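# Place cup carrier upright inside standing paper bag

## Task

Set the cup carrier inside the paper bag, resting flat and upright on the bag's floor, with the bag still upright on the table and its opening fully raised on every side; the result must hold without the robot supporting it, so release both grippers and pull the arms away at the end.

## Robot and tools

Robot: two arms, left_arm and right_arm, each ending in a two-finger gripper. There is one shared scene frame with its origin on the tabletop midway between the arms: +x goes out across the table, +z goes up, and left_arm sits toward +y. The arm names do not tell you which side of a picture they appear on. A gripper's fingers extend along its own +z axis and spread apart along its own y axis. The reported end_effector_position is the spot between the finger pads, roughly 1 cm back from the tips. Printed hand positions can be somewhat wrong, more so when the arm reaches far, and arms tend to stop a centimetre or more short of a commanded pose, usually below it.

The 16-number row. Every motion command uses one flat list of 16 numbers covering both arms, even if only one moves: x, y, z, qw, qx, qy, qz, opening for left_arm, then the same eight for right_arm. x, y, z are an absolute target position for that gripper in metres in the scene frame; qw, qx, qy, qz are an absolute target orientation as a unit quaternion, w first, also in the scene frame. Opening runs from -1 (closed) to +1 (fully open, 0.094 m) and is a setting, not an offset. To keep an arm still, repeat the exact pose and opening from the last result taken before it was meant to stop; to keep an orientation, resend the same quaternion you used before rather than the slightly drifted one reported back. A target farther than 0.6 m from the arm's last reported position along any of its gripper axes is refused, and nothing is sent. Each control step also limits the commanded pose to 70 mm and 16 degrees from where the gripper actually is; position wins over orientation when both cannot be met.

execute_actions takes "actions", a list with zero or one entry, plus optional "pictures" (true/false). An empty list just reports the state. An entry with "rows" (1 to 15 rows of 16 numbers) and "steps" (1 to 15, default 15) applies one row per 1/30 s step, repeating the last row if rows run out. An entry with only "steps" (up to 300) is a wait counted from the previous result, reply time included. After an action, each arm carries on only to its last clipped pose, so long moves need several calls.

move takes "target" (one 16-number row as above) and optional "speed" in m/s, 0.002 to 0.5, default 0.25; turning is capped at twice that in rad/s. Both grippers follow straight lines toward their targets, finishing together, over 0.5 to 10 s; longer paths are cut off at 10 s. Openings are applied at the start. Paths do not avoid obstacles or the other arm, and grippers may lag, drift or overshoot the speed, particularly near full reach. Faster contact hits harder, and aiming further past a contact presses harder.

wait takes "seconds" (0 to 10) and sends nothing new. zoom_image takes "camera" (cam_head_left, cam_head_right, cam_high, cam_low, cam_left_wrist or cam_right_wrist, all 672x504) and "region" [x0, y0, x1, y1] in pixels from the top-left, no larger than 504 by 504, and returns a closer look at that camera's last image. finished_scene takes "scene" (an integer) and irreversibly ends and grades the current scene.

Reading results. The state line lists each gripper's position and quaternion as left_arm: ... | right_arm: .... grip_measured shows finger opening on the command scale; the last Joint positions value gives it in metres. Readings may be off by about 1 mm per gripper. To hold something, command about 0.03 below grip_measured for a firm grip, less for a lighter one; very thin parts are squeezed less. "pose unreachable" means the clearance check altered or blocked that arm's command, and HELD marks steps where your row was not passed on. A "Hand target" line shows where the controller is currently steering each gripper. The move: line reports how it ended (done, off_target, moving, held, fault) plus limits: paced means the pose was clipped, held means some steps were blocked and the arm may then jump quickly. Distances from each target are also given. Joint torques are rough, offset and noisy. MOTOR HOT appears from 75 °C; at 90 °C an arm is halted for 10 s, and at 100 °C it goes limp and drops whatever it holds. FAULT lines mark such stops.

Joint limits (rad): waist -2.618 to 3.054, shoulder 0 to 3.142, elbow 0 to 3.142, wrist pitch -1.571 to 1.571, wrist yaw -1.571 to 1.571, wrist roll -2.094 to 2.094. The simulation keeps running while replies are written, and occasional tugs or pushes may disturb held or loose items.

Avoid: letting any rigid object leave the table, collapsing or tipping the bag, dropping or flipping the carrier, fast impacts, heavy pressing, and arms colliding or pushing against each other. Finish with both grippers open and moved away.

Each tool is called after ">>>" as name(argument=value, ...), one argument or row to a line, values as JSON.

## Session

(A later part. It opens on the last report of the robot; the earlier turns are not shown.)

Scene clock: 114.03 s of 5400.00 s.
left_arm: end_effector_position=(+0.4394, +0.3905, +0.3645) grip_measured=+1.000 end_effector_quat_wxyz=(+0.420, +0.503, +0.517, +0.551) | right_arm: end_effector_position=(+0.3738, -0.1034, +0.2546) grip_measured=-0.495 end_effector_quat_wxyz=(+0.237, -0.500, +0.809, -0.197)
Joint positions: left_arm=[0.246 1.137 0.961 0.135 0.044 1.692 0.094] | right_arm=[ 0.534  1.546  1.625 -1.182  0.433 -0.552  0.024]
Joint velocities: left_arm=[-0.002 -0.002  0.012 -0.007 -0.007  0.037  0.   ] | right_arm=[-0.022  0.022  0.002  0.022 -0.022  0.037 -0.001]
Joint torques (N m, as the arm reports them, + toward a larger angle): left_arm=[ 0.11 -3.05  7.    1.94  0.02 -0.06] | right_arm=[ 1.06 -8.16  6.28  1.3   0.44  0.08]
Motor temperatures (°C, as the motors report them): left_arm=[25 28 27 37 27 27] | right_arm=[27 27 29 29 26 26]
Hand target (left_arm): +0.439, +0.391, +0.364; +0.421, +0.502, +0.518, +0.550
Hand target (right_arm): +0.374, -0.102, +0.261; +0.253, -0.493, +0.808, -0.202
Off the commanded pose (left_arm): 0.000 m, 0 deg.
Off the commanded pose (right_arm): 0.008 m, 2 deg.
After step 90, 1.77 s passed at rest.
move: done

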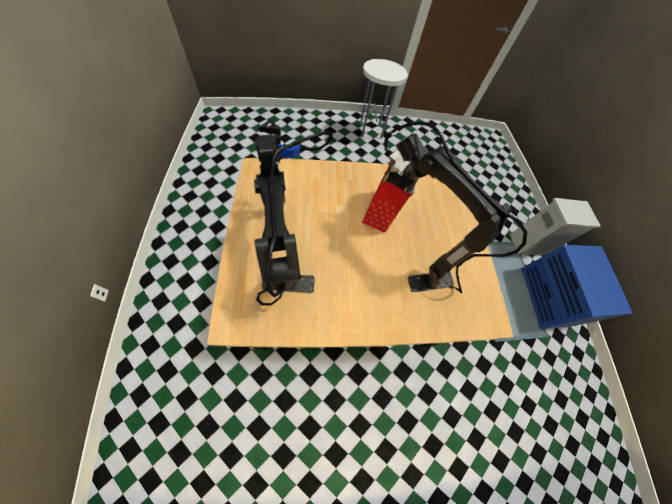

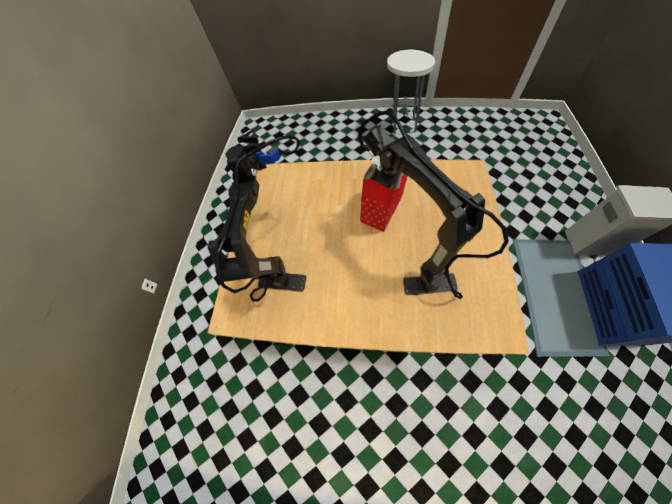

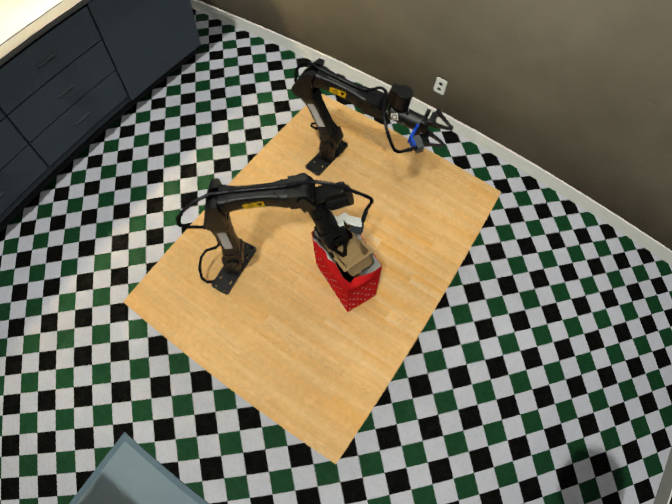

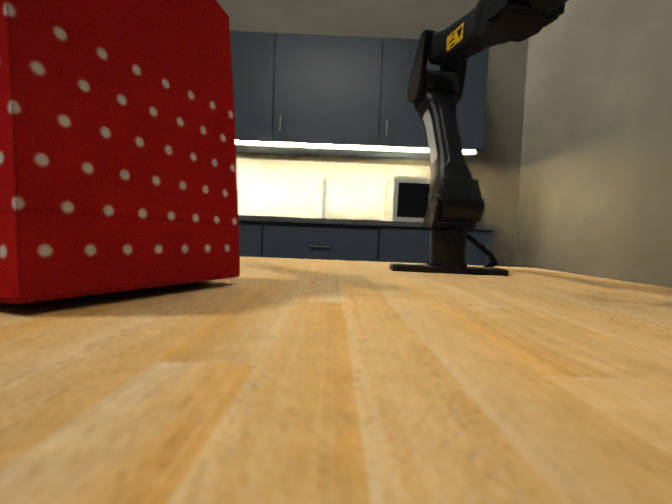

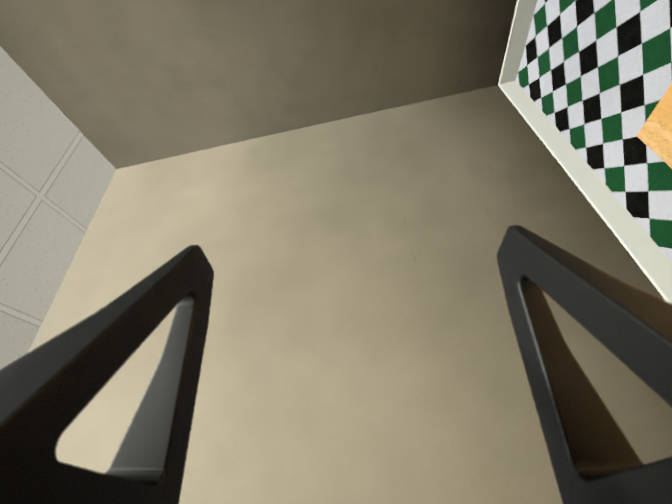

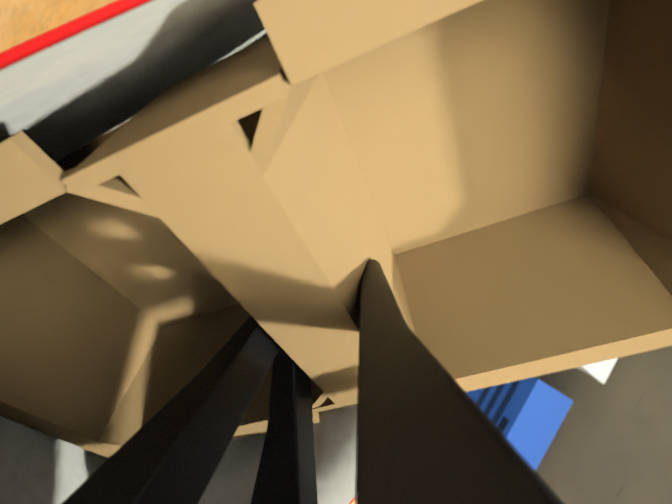

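>>> move(
  target=[0.4394,0.3905,0.3645,0.421,0.502,0.518,0.55,1,0.368,-0.093,0.245,0.208,-0.53,0.804,-0.174,-0.54],
  speed=0.04,
)

>>> zoom_image(
  camera="cam_high",
  region=[280,180,420,320],
)

>>> zoom_image(
  camera="cam_head_left",
  region=[330,100,470,240],
)

Scene clock: 119.13 s of 5400.00 s.
left_arm: end_effector_position=(+0.4394, +0.3905, +0.3645) grip_measured=+1.000 end_effector_quat_wxyz=(+0.420, +0.503, +0.517, +0.551) | right_arm: end_effector_position=(+0.3668, -0.0982, +0.2404) grip_measured=-0.495 end_effector_quat_wxyz=(+0.204, -0.526, +0.807, -0.177)
Joint positions: left_arm=[0.246 1.137 0.961 0.135 0.044 1.692 0.094] | right_arm=[ 0.534  1.579  1.64  -1.229  0.382 -0.574  0.024]
Joint velocities: left_arm=[ 0.007 -0.012 -0.007 -0.022 -0.037 -0.022  0.   ] | right_arm=[-0.007 -0.017 -0.002 -0.11  -0.051  0.007 -0.001]
Joint torques (N m, as the arm reports them, + toward a larger angle): left_arm=[-0.05 -3.13  7.06  1.98  0.   -0.04] | right_arm=[ 0.67 -5.83 10.21  0.79  0.18 -0.04]
Motor temperatures (°C, as the motors report them): left_arm=[25 28 27 38 27 27] | right_arm=[27 27 29 29 26 26]
Hand target (left_arm): +0.439, +0.391, +0.364; +0.421, +0.502, +0.518, +0.550
Hand target (right_arm): +0.368, -0.093, +0.245; +0.208, -0.529, +0.804, -0.174
Off the commanded pose (left_arm): 0.000 m, 0 deg.
Off the commanded pose (right_arm): 0.007 m, 1 deg.
After step 90, 0.63 s passed at rest.
move: done

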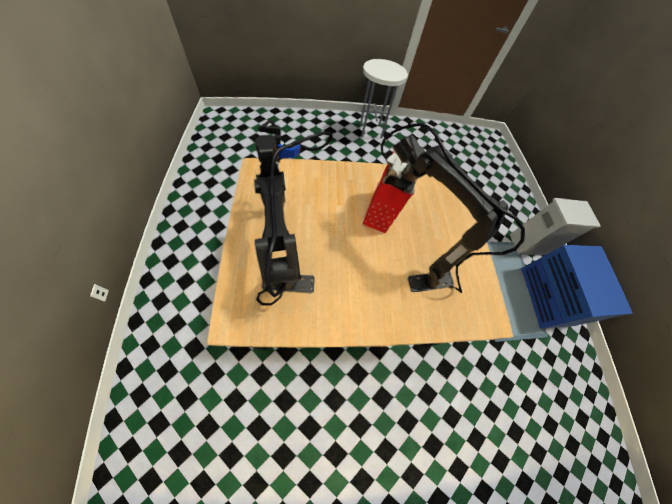

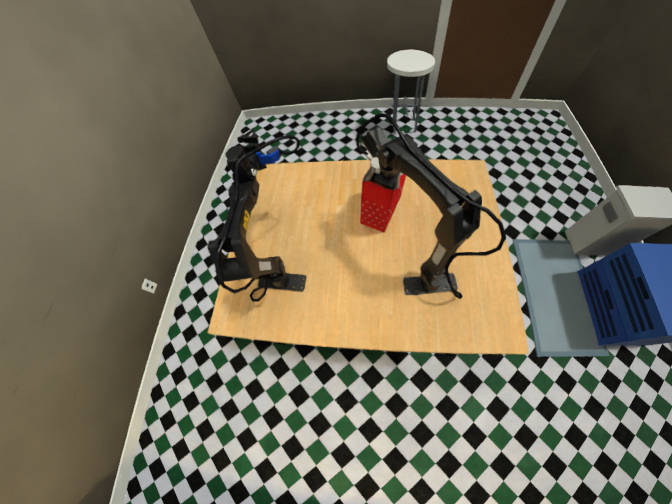

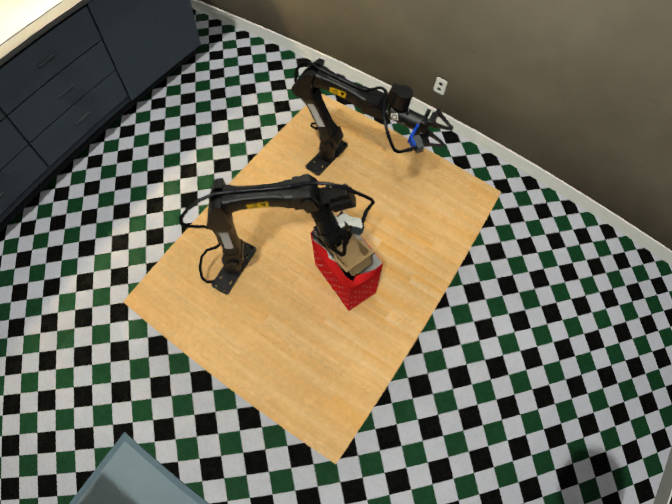

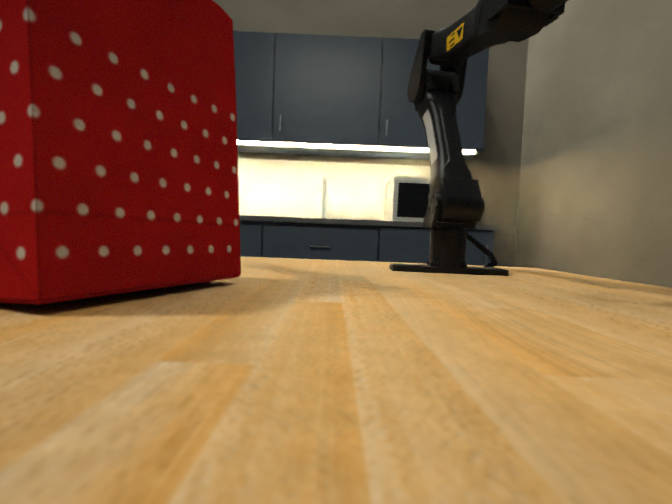

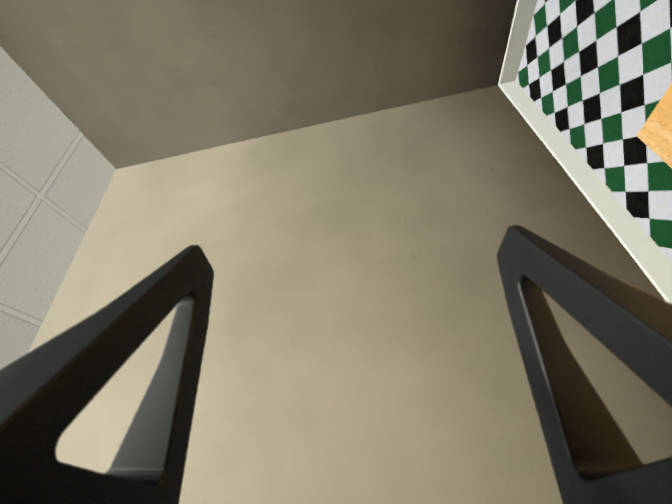

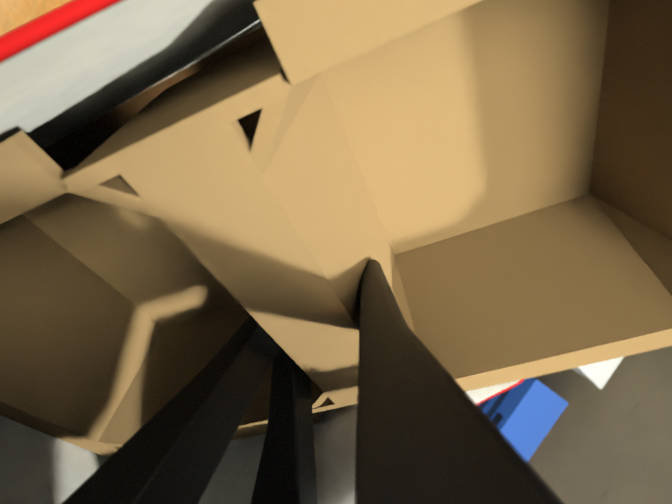

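Region (280, 180, 420, 320) of cam_high's 672x504 image, scaled by 3.600, with more detail than that image has.

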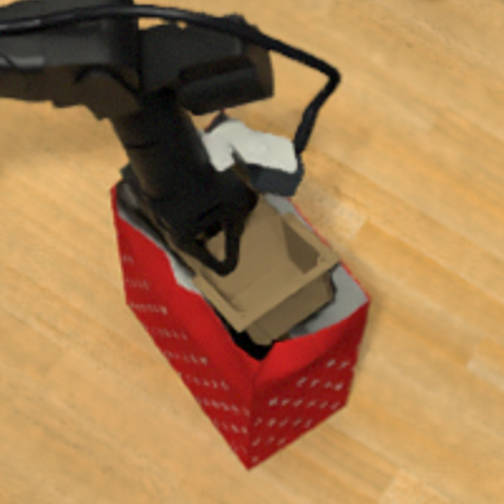

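Region (330, 100, 470, 240) of cam_head_left's 672x504 image, scaled by 3.600, with more detail than that image has.

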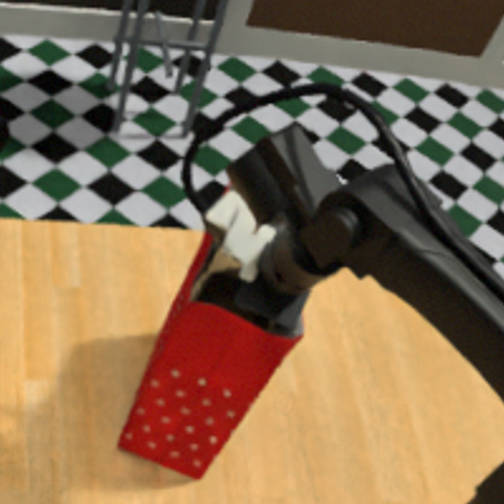

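>>> move(
  target=[0.4394,0.3905,0.3645,0.421,0.502,0.518,0.55,1,0.37,-0.085,0.225,0.195,-0.545,0.803,-0.142,-0.54],
  speed=0.04,
)

>>> zoom_image(
  camera="cam_high",
  region=[280,180,420,320],
)

>>> zoom_image(
  camera="cam_head_left",
  region=[330,100,470,240],
)

Scene clock: 125.83 s of 5400.00 s.
left_arm: end_effector_position=(+0.4394, +0.3905, +0.3645) grip_measured=+1.000 end_effector_quat_wxyz=(+0.420, +0.503, +0.517, +0.551) | right_arm: end_effector_position=(+0.3651, -0.0849, +0.2307) grip_measured=-0.495 end_effector_quat_wxyz=(+0.197, -0.548, +0.800, -0.147)
Joint positions: left_arm=[0.246 1.137 0.961 0.135 0.044 1.692 0.094] | right_arm=[ 0.534  1.6    1.64  -1.217  0.313 -0.604  0.024]
Joint velocities: left_arm=[-0.002 -0.017 -0.012 -0.007 -0.037  0.007  0.   ] | right_arm=[-0.007 -0.007 -0.007  0.007 -0.066  0.037  0.001]
Joint torques (N m, as the arm reports them, + toward a larger angle): left_arm=[ 0.01 -3.05  6.99  1.97  0.02 -0.05] | right_arm=[-1.37 -6.02  6.72  1.1   0.   -0.01]
Motor temperatures (°C, as the motors report them): left_arm=[25 28 27 38 27 27] | right_arm=[27 27 29 29 26 26]
Hand target (left_arm): +0.439, +0.391, +0.364; +0.421, +0.502, +0.518, +0.550
Hand target (right_arm): +0.370, -0.085, +0.225; +0.195, -0.545, +0.803, -0.142
Off the commanded pose (left_arm): 0.000 m, 0 deg.
Off the commanded pose (right_arm): 0.007 m, 1 deg.
After step 90, 2.47 s passed at rest.
move: done

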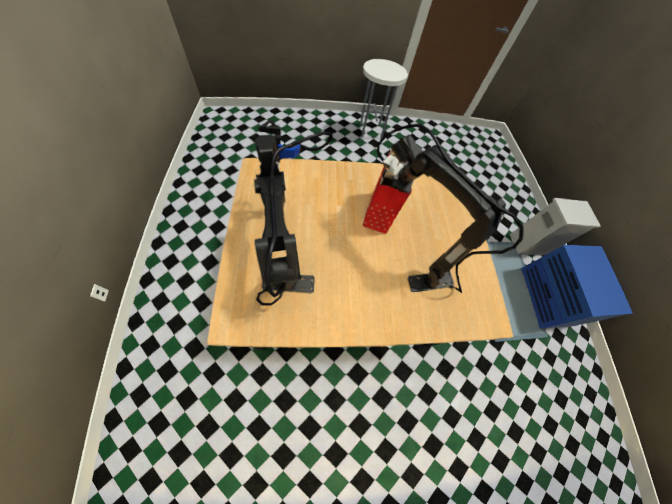

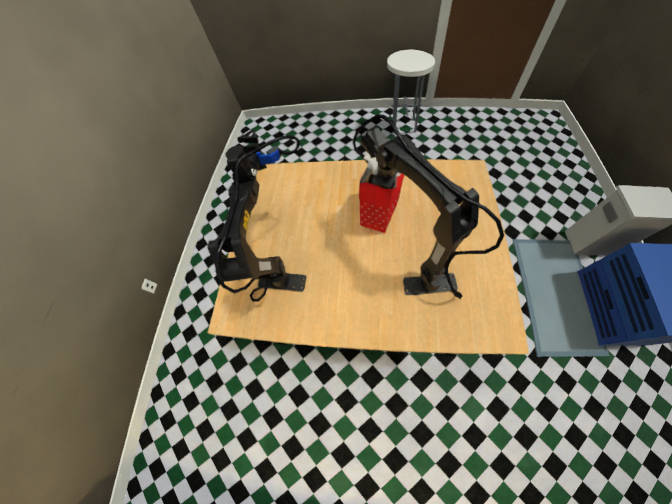

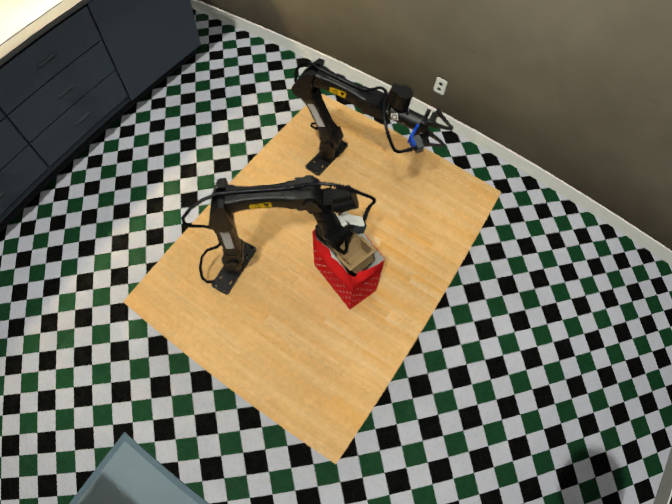

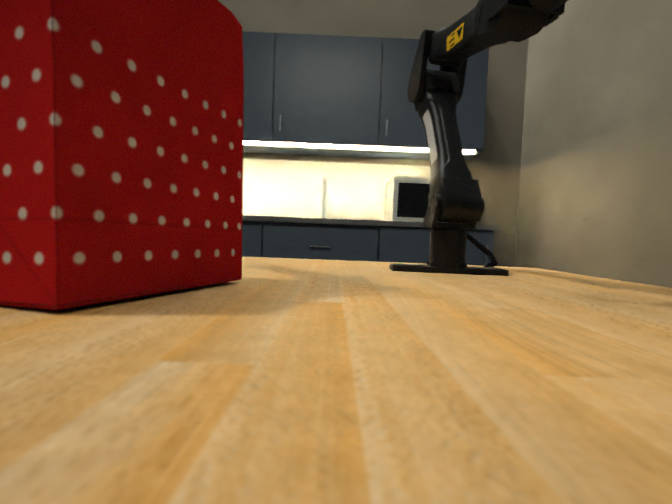

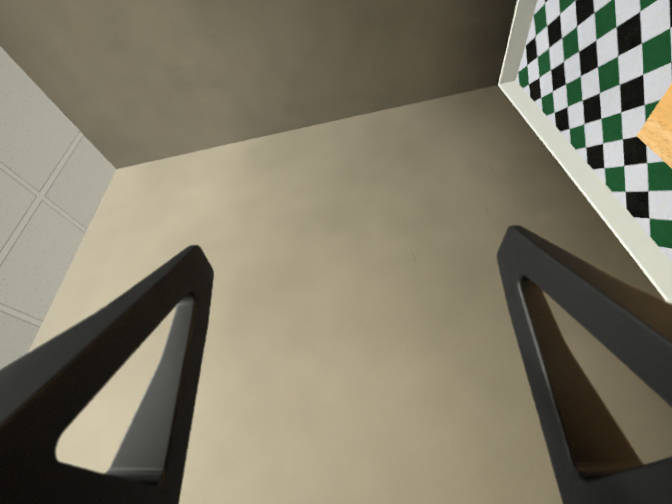

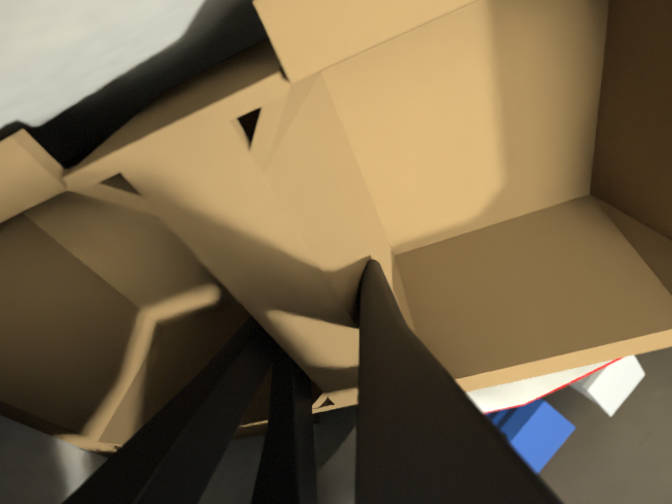

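Region (280, 180, 420, 320) of cam_high's 672x504 image, scaled by 3.600, with more detail than that image has.

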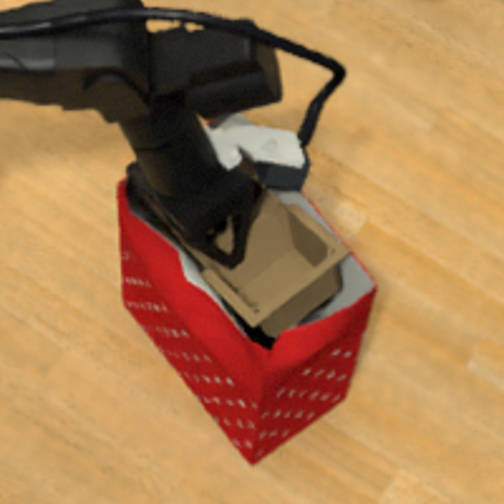

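Region (330, 100, 470, 240) of cam_head_left's 672x504 image, scaled by 3.600, with more detail than that image has.

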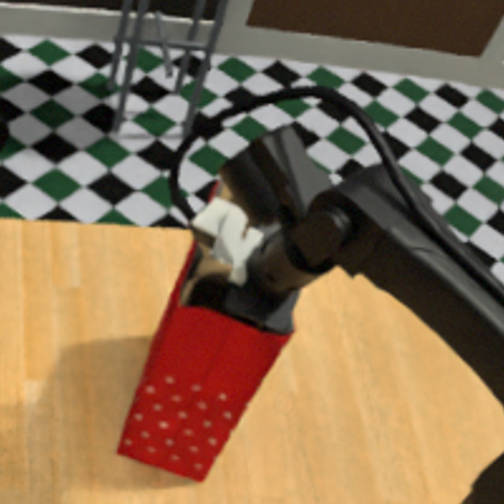

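>>> move(
  target=[0.4394,0.3905,0.3645,0.421,0.502,0.518,0.55,1,0.366,-0.086,0.208,0.172,-0.56,0.803,-0.102,-0.54],
  speed=0.04,
)

>>> zoom_image(
  camera="cam_high",
  region=[280,180,420,320],
)

>>> zoom_image(
  camera="cam_head_left",
  region=[330,100,470,240],
)

Scene clock: 132.03 s of 5400.00 s.
left_arm: end_effector_position=(+0.4394, +0.3905, +0.3645) grip_measured=+1.000 end_effector_quat_wxyz=(+0.420, +0.503, +0.517, +0.551) | right_arm: end_effector_position=(+0.3632, -0.0862, +0.2202) grip_measured=-0.495 end_effector_quat_wxyz=(+0.186, -0.558, +0.801, -0.108)
Joint positions: left_arm=[0.246 1.137 0.961 0.135 0.044 1.692 0.094] | right_arm=[ 0.487  1.6    1.62  -1.211  0.213 -0.645  0.024]
Joint velocities: left_arm=[ 0.007 -0.007 -0.012 -0.007 -0.051 -0.007  0.   ] | right_arm=[-0.002  0.007 -0.012  0.051 -0.007  0.007 -0.   ]
Joint torques (N m, as the arm reports them, + toward a larger angle): left_arm=[ 0.01 -3.08  6.96  1.96  0.03 -0.04] | right_arm=[-1.   -5.15  5.86  1.02 -0.02 -0.03]
Motor temperatures (°C, as the motors report them): left_arm=[25 28 27 38 27 27] | right_arm=[27 27 29 29 26 26]
Hand target (left_arm): +0.439, +0.391, +0.364; +0.421, +0.502, +0.518, +0.550
Hand target (right_arm): +0.365, -0.086, +0.208; +0.172, -0.560, +0.804, -0.102
Off the commanded pose (left_arm): 0.000 m, 0 deg.
Off the commanded pose (right_arm): 0.013 m, 2 deg.
After step 90, 1.63 s passed at rest.
move: off_target (right_arm)

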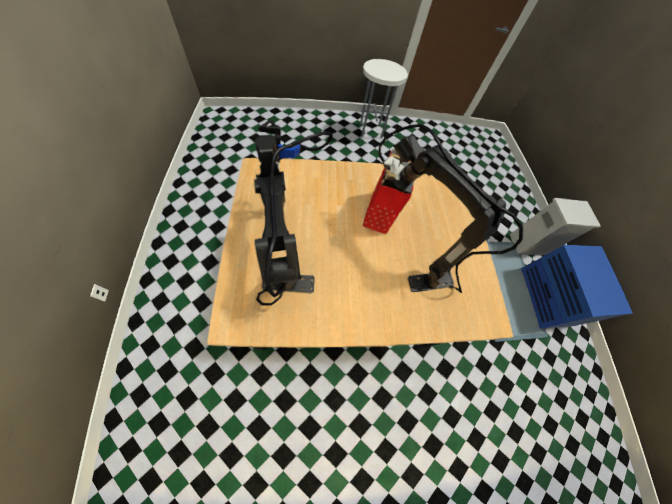

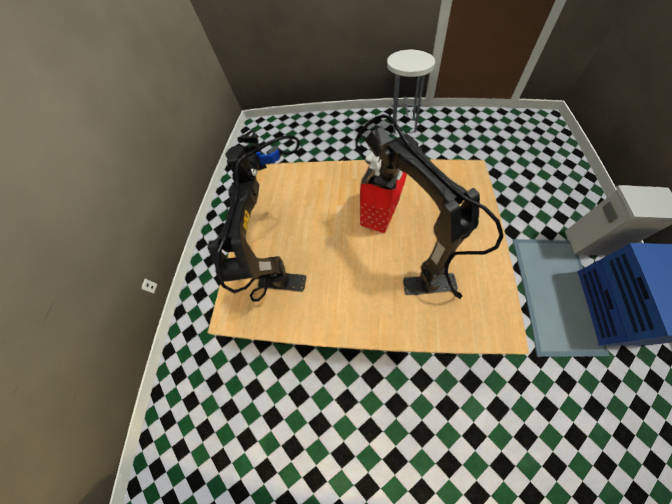

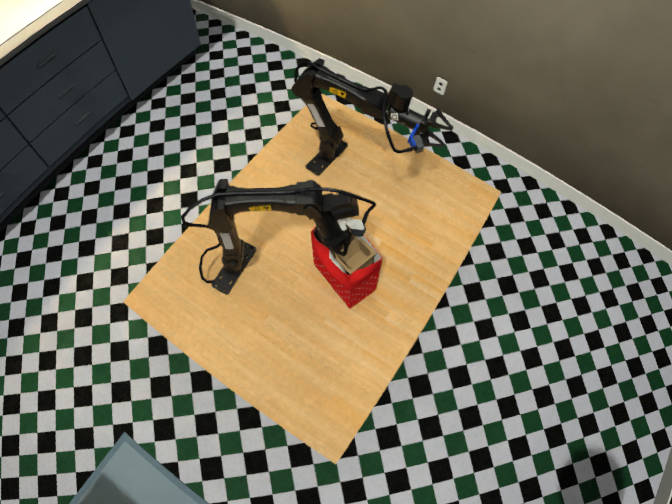

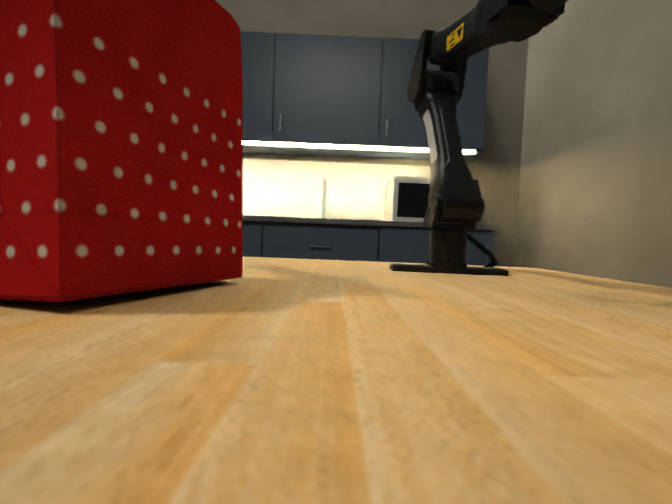

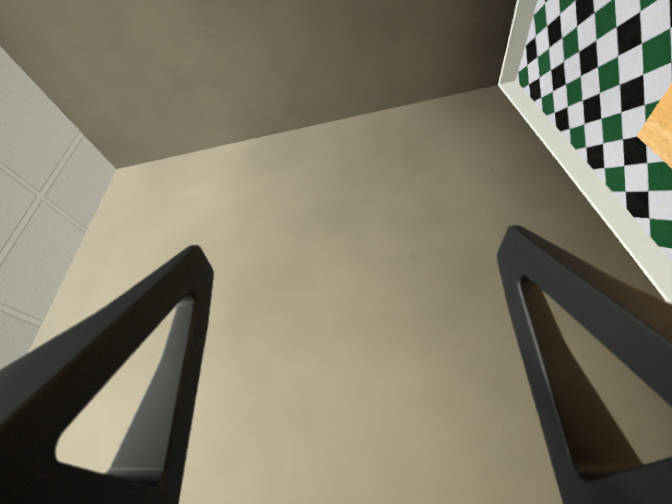

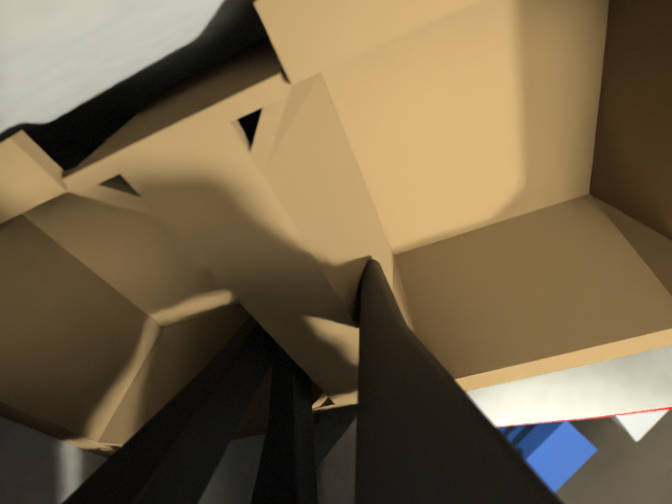

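Region (280, 180, 420, 320) of cam_high's 672x504 image, scaled by 3.600, with more detail than that image has.

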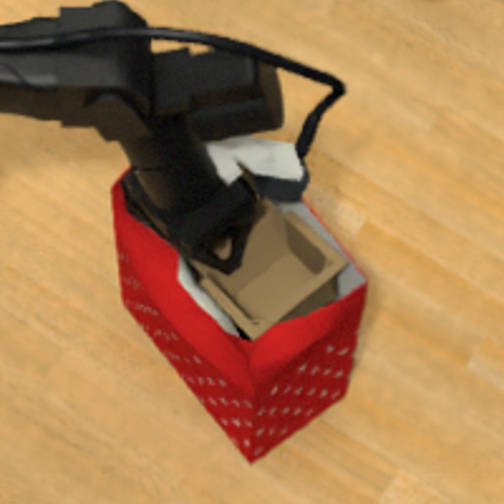

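Region (330, 100, 470, 240) of cam_head_left's 672x504 image, scaled by 3.600, with more detail than that image has.

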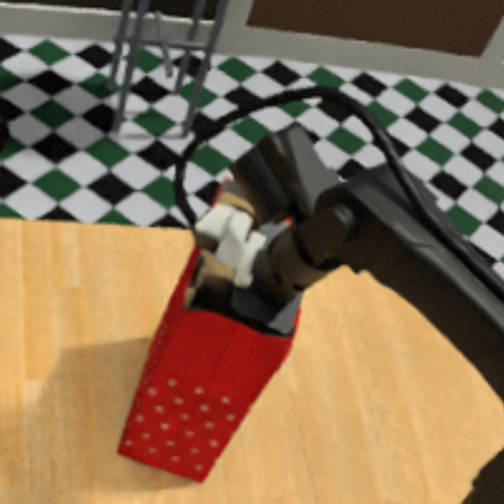

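>>> move(
  target=[0.4394,0.3905,0.3645,0.421,0.502,0.518,0.55,1,0.369,-0.083,0.19,0.172,-0.56,0.803,-0.102,-0.54],
  speed=0.03,
)

>>> zoom_image(
  camera="cam_high",
  region=[280,180,420,320],
)

>>> zoom_image(
  camera="cam_head_left",
  region=[330,100,470,240],
)

Scene clock: 136.37 s of 5400.00 s.
left_arm: end_effector_position=(+0.4394, +0.3905, +0.3645) grip_measured=+1.000 end_effector_quat_wxyz=(+0.420, +0.503, +0.517, +0.551) | right_arm: end_effector_position=(+0.3680, -0.0822, +0.1979) grip_measured=-0.495 end_effector_quat_wxyz=(+0.181, -0.562, +0.800, -0.107)
Joint positions: left_arm=[0.246 1.137 0.961 0.135 0.044 1.692 0.094] | right_arm=[ 0.487  1.614  1.548 -1.135  0.21  -0.651  0.024]
Joint velocities: left_arm=[ 0.002 -0.017  0.007  0.022 -0.007  0.007  0.   ] | right_arm=[-0.002 -0.012  0.002  0.051  0.081  0.007  0.001]
Joint torques (N m, as the arm reports them, + toward a larger angle): left_arm=[-0.09 -3.11  6.89  1.96  0.01 -0.04] | right_arm=[-0.71 -6.39  6.14  0.98  0.01  0.02]
Motor temperatures (°C, as the motors report them): left_arm=[25 28 27 38 27 27] | right_arm=[27 26 29 29 26 26]
Hand target (left_arm): +0.439, +0.391, +0.364; +0.421, +0.502, +0.518, +0.550
Hand target (right_arm): +0.368, -0.083, +0.190; +0.172, -0.560, +0.804, -0.102
Off the commanded pose (left_arm): 0.000 m, 0 deg.
Off the commanded pose (right_arm): 0.008 m, 1 deg.
move: done

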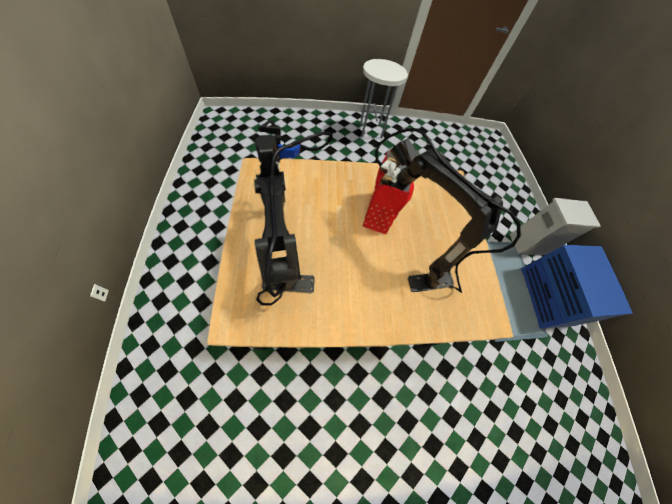

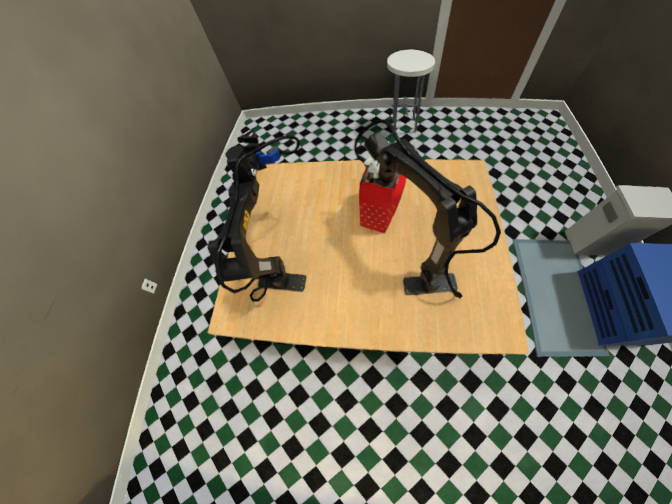

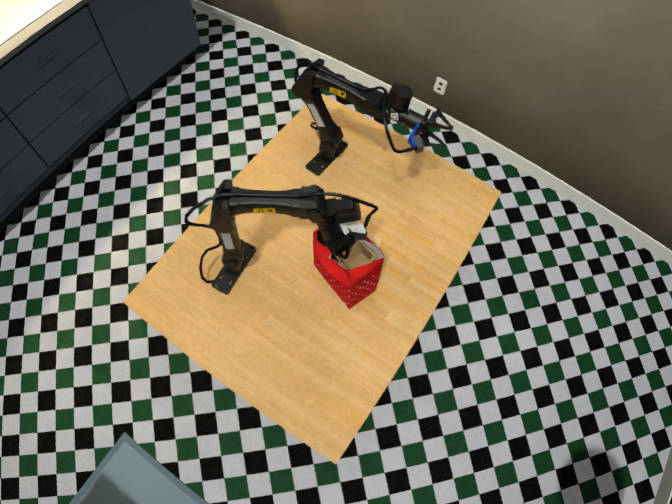

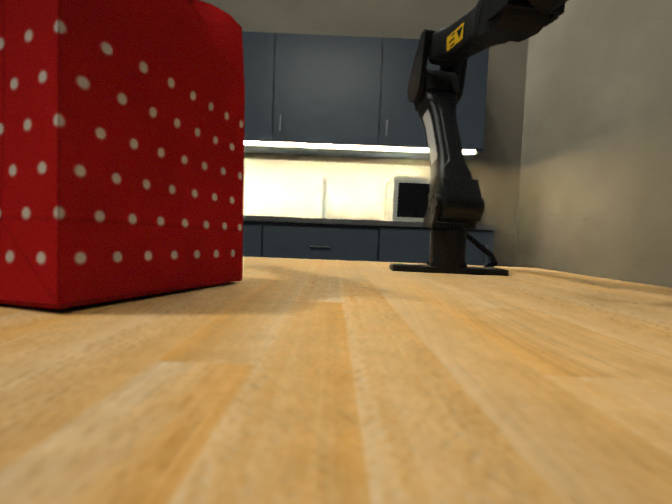

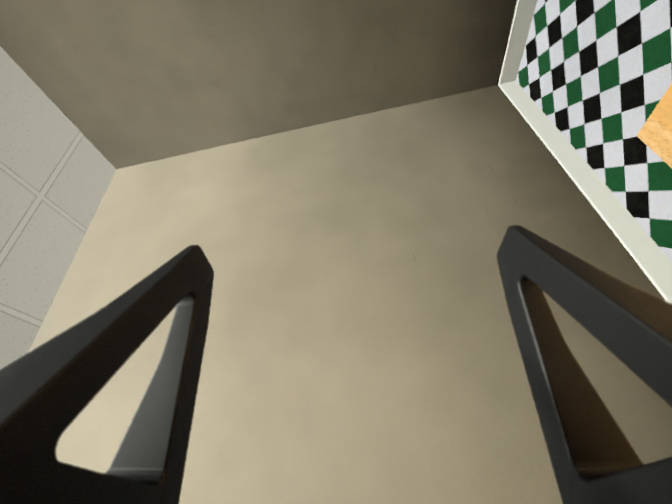

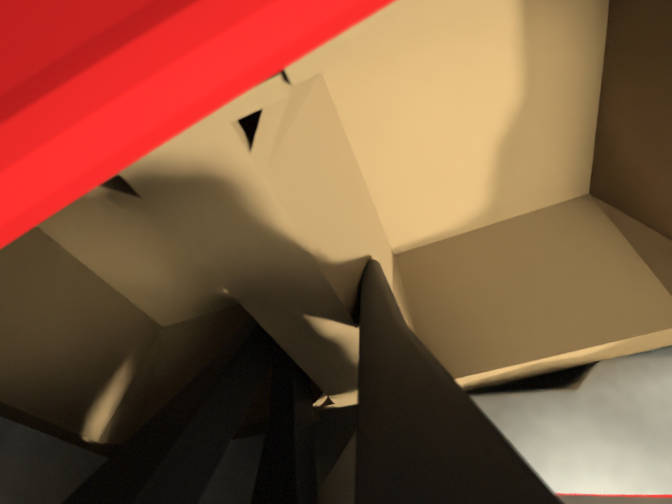

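Region (280, 180, 420, 320) of cam_high's 672x504 image, scaled by 3.600, with more detail than that image has.

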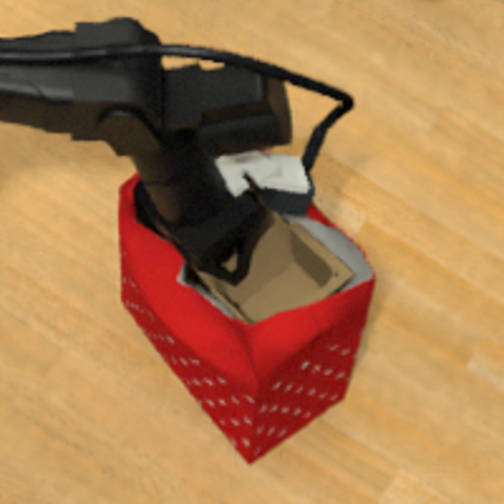

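Region (330, 100, 470, 240) of cam_head_left's 672x504 image, scaled by 3.600, with more detail than that image has.

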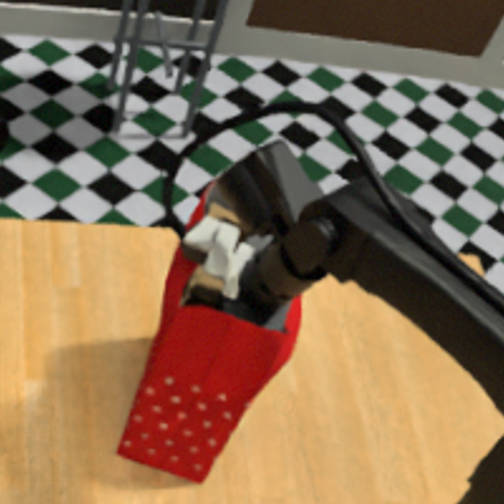

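>>> move(
  target=[0.4394,0.3905,0.3645,0.421,0.502,0.518,0.55,1,0.372,-0.087,0.228,0.087,-0.56,0.824,-0.004,-0.54],
  speed=0.04,
)

>>> zoom_image(
  camera="cam_high",
  region=[280,180,420,320],
)

>>> zoom_image(
  camera="cam_head_left",
  region=[330,100,470,240],
)

Scene clock: 144.07 s of 5400.00 s.
left_arm: end_effector_position=(+0.4394, +0.3905, +0.3645) grip_measured=+1.000 end_effector_quat_wxyz=(+0.420, +0.503, +0.517, +0.551) | right_arm: end_effector_position=(+0.3701, -0.0858, +0.2251) grip_measured=-0.495 end_effector_quat_wxyz=(+0.087, -0.560, +0.824, -0.010)
Joint positions: left_arm=[0.246 1.137 0.961 0.135 0.044 1.692 0.094] | right_arm=[ 0.376  1.857  2.015 -1.554  0.003 -0.692  0.024]
Joint velocities: left_arm=[-0.007 -0.007 -0.002  0.022  0.022 -0.037  0.   ] | right_arm=[-0.027  0.002  0.007 -0.037 -0.022  0.037  0.001]
Joint torques (N m, as the arm reports them, + toward a larger angle): left_arm=[ 0.04 -3.13  6.92  1.93  0.05 -0.05] | right_arm=[-1.04 -8.2   9.49  0.42 -0.15 -0.07]
Motor temperatures (°C, as the motors report them): left_arm=[25 28 27 39 27 27] | right_arm=[27 27 29 29 26 26]
Hand target (left_arm): +0.439, +0.391, +0.364; +0.421, +0.502, +0.518, +0.550
Hand target (right_arm): +0.373, -0.086, +0.229; +0.090, -0.558, +0.825, -0.004
Off the commanded pose (left_arm): 0.000 m, 0 deg.
Off the commanded pose (right_arm): 0.004 m, 1 deg.
joint sent to its limit (right arm) — the command would take joint 4 (wrist pitch) past its lower limit, so that joint was sent only as far as its limit.
After step 90, 0.83 s passed at rest.
move: done

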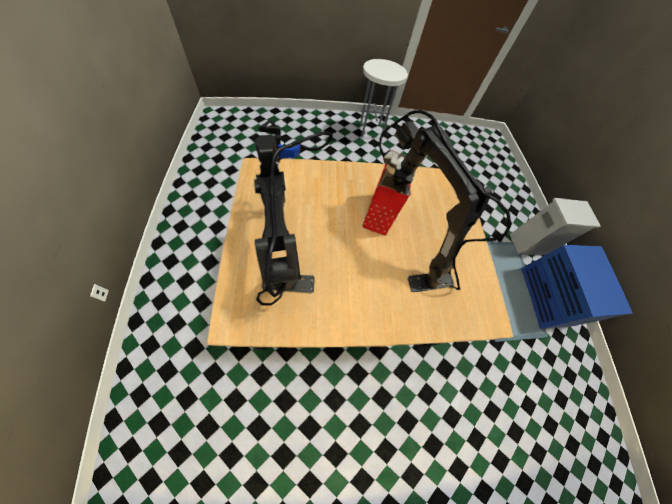

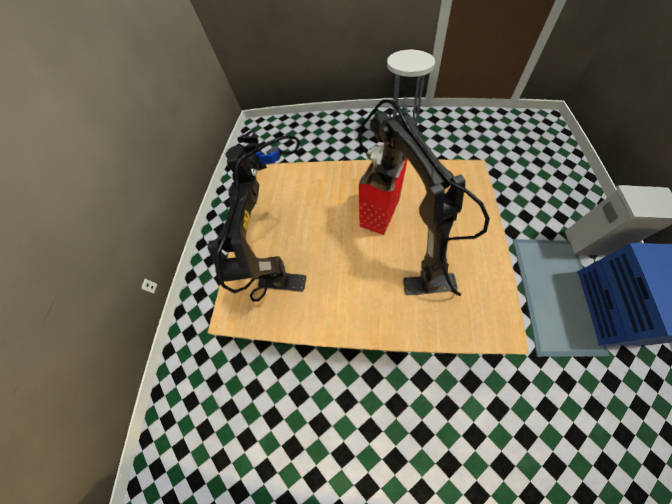

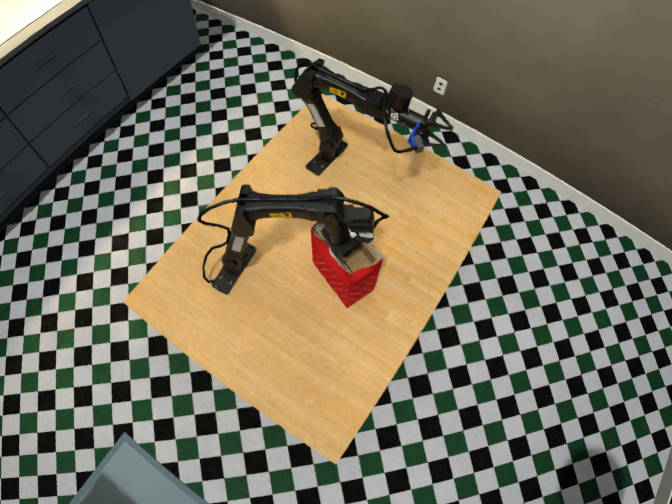

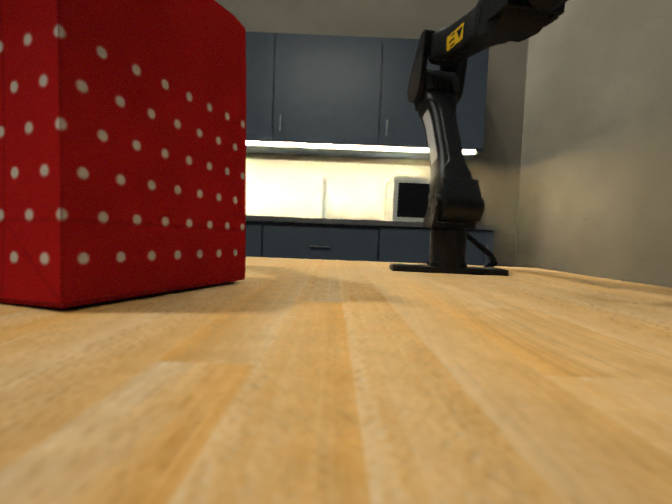

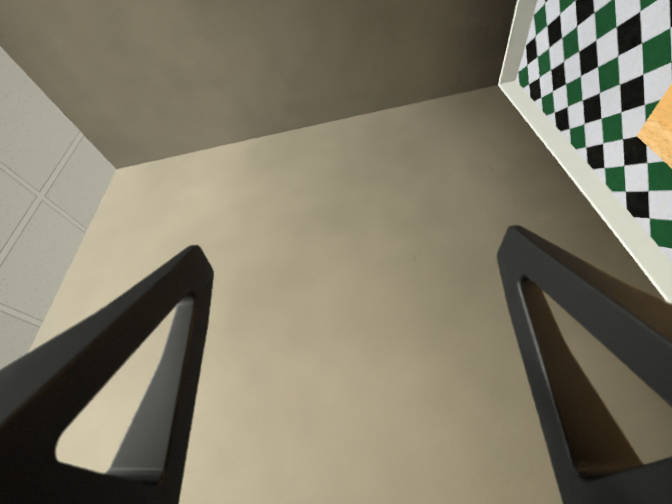

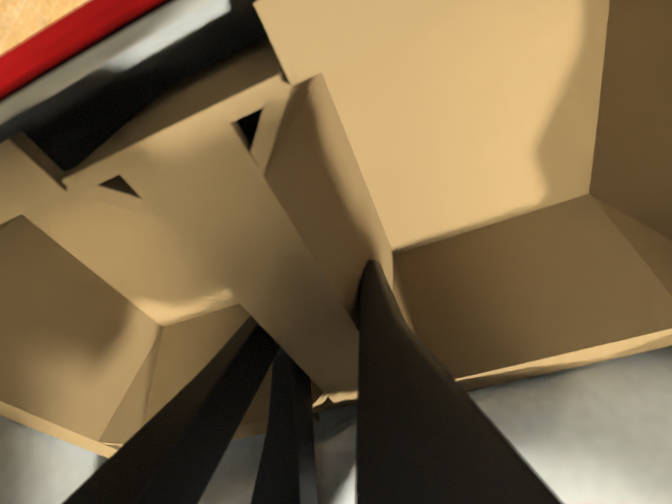

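Region (280, 180, 420, 320) of cam_high's 672x504 image, scaled by 3.600, with more detail than that image has.

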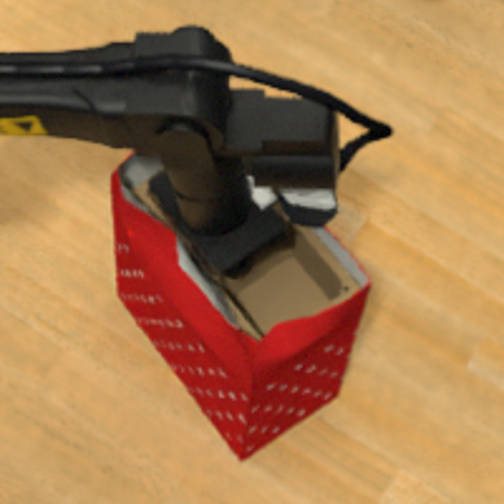

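Region (330, 100, 470, 240) of cam_head_left's 672x504 image, scaled by 3.600, with more detail than that image has.

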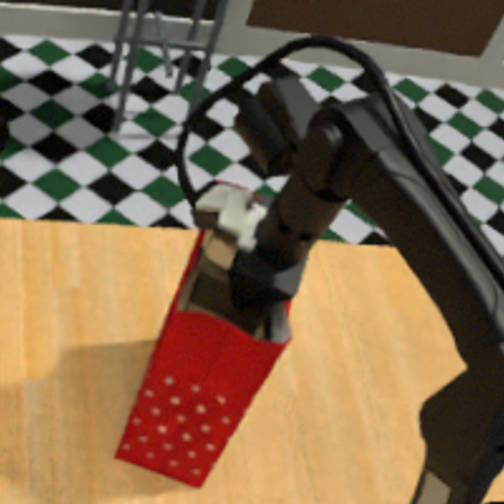

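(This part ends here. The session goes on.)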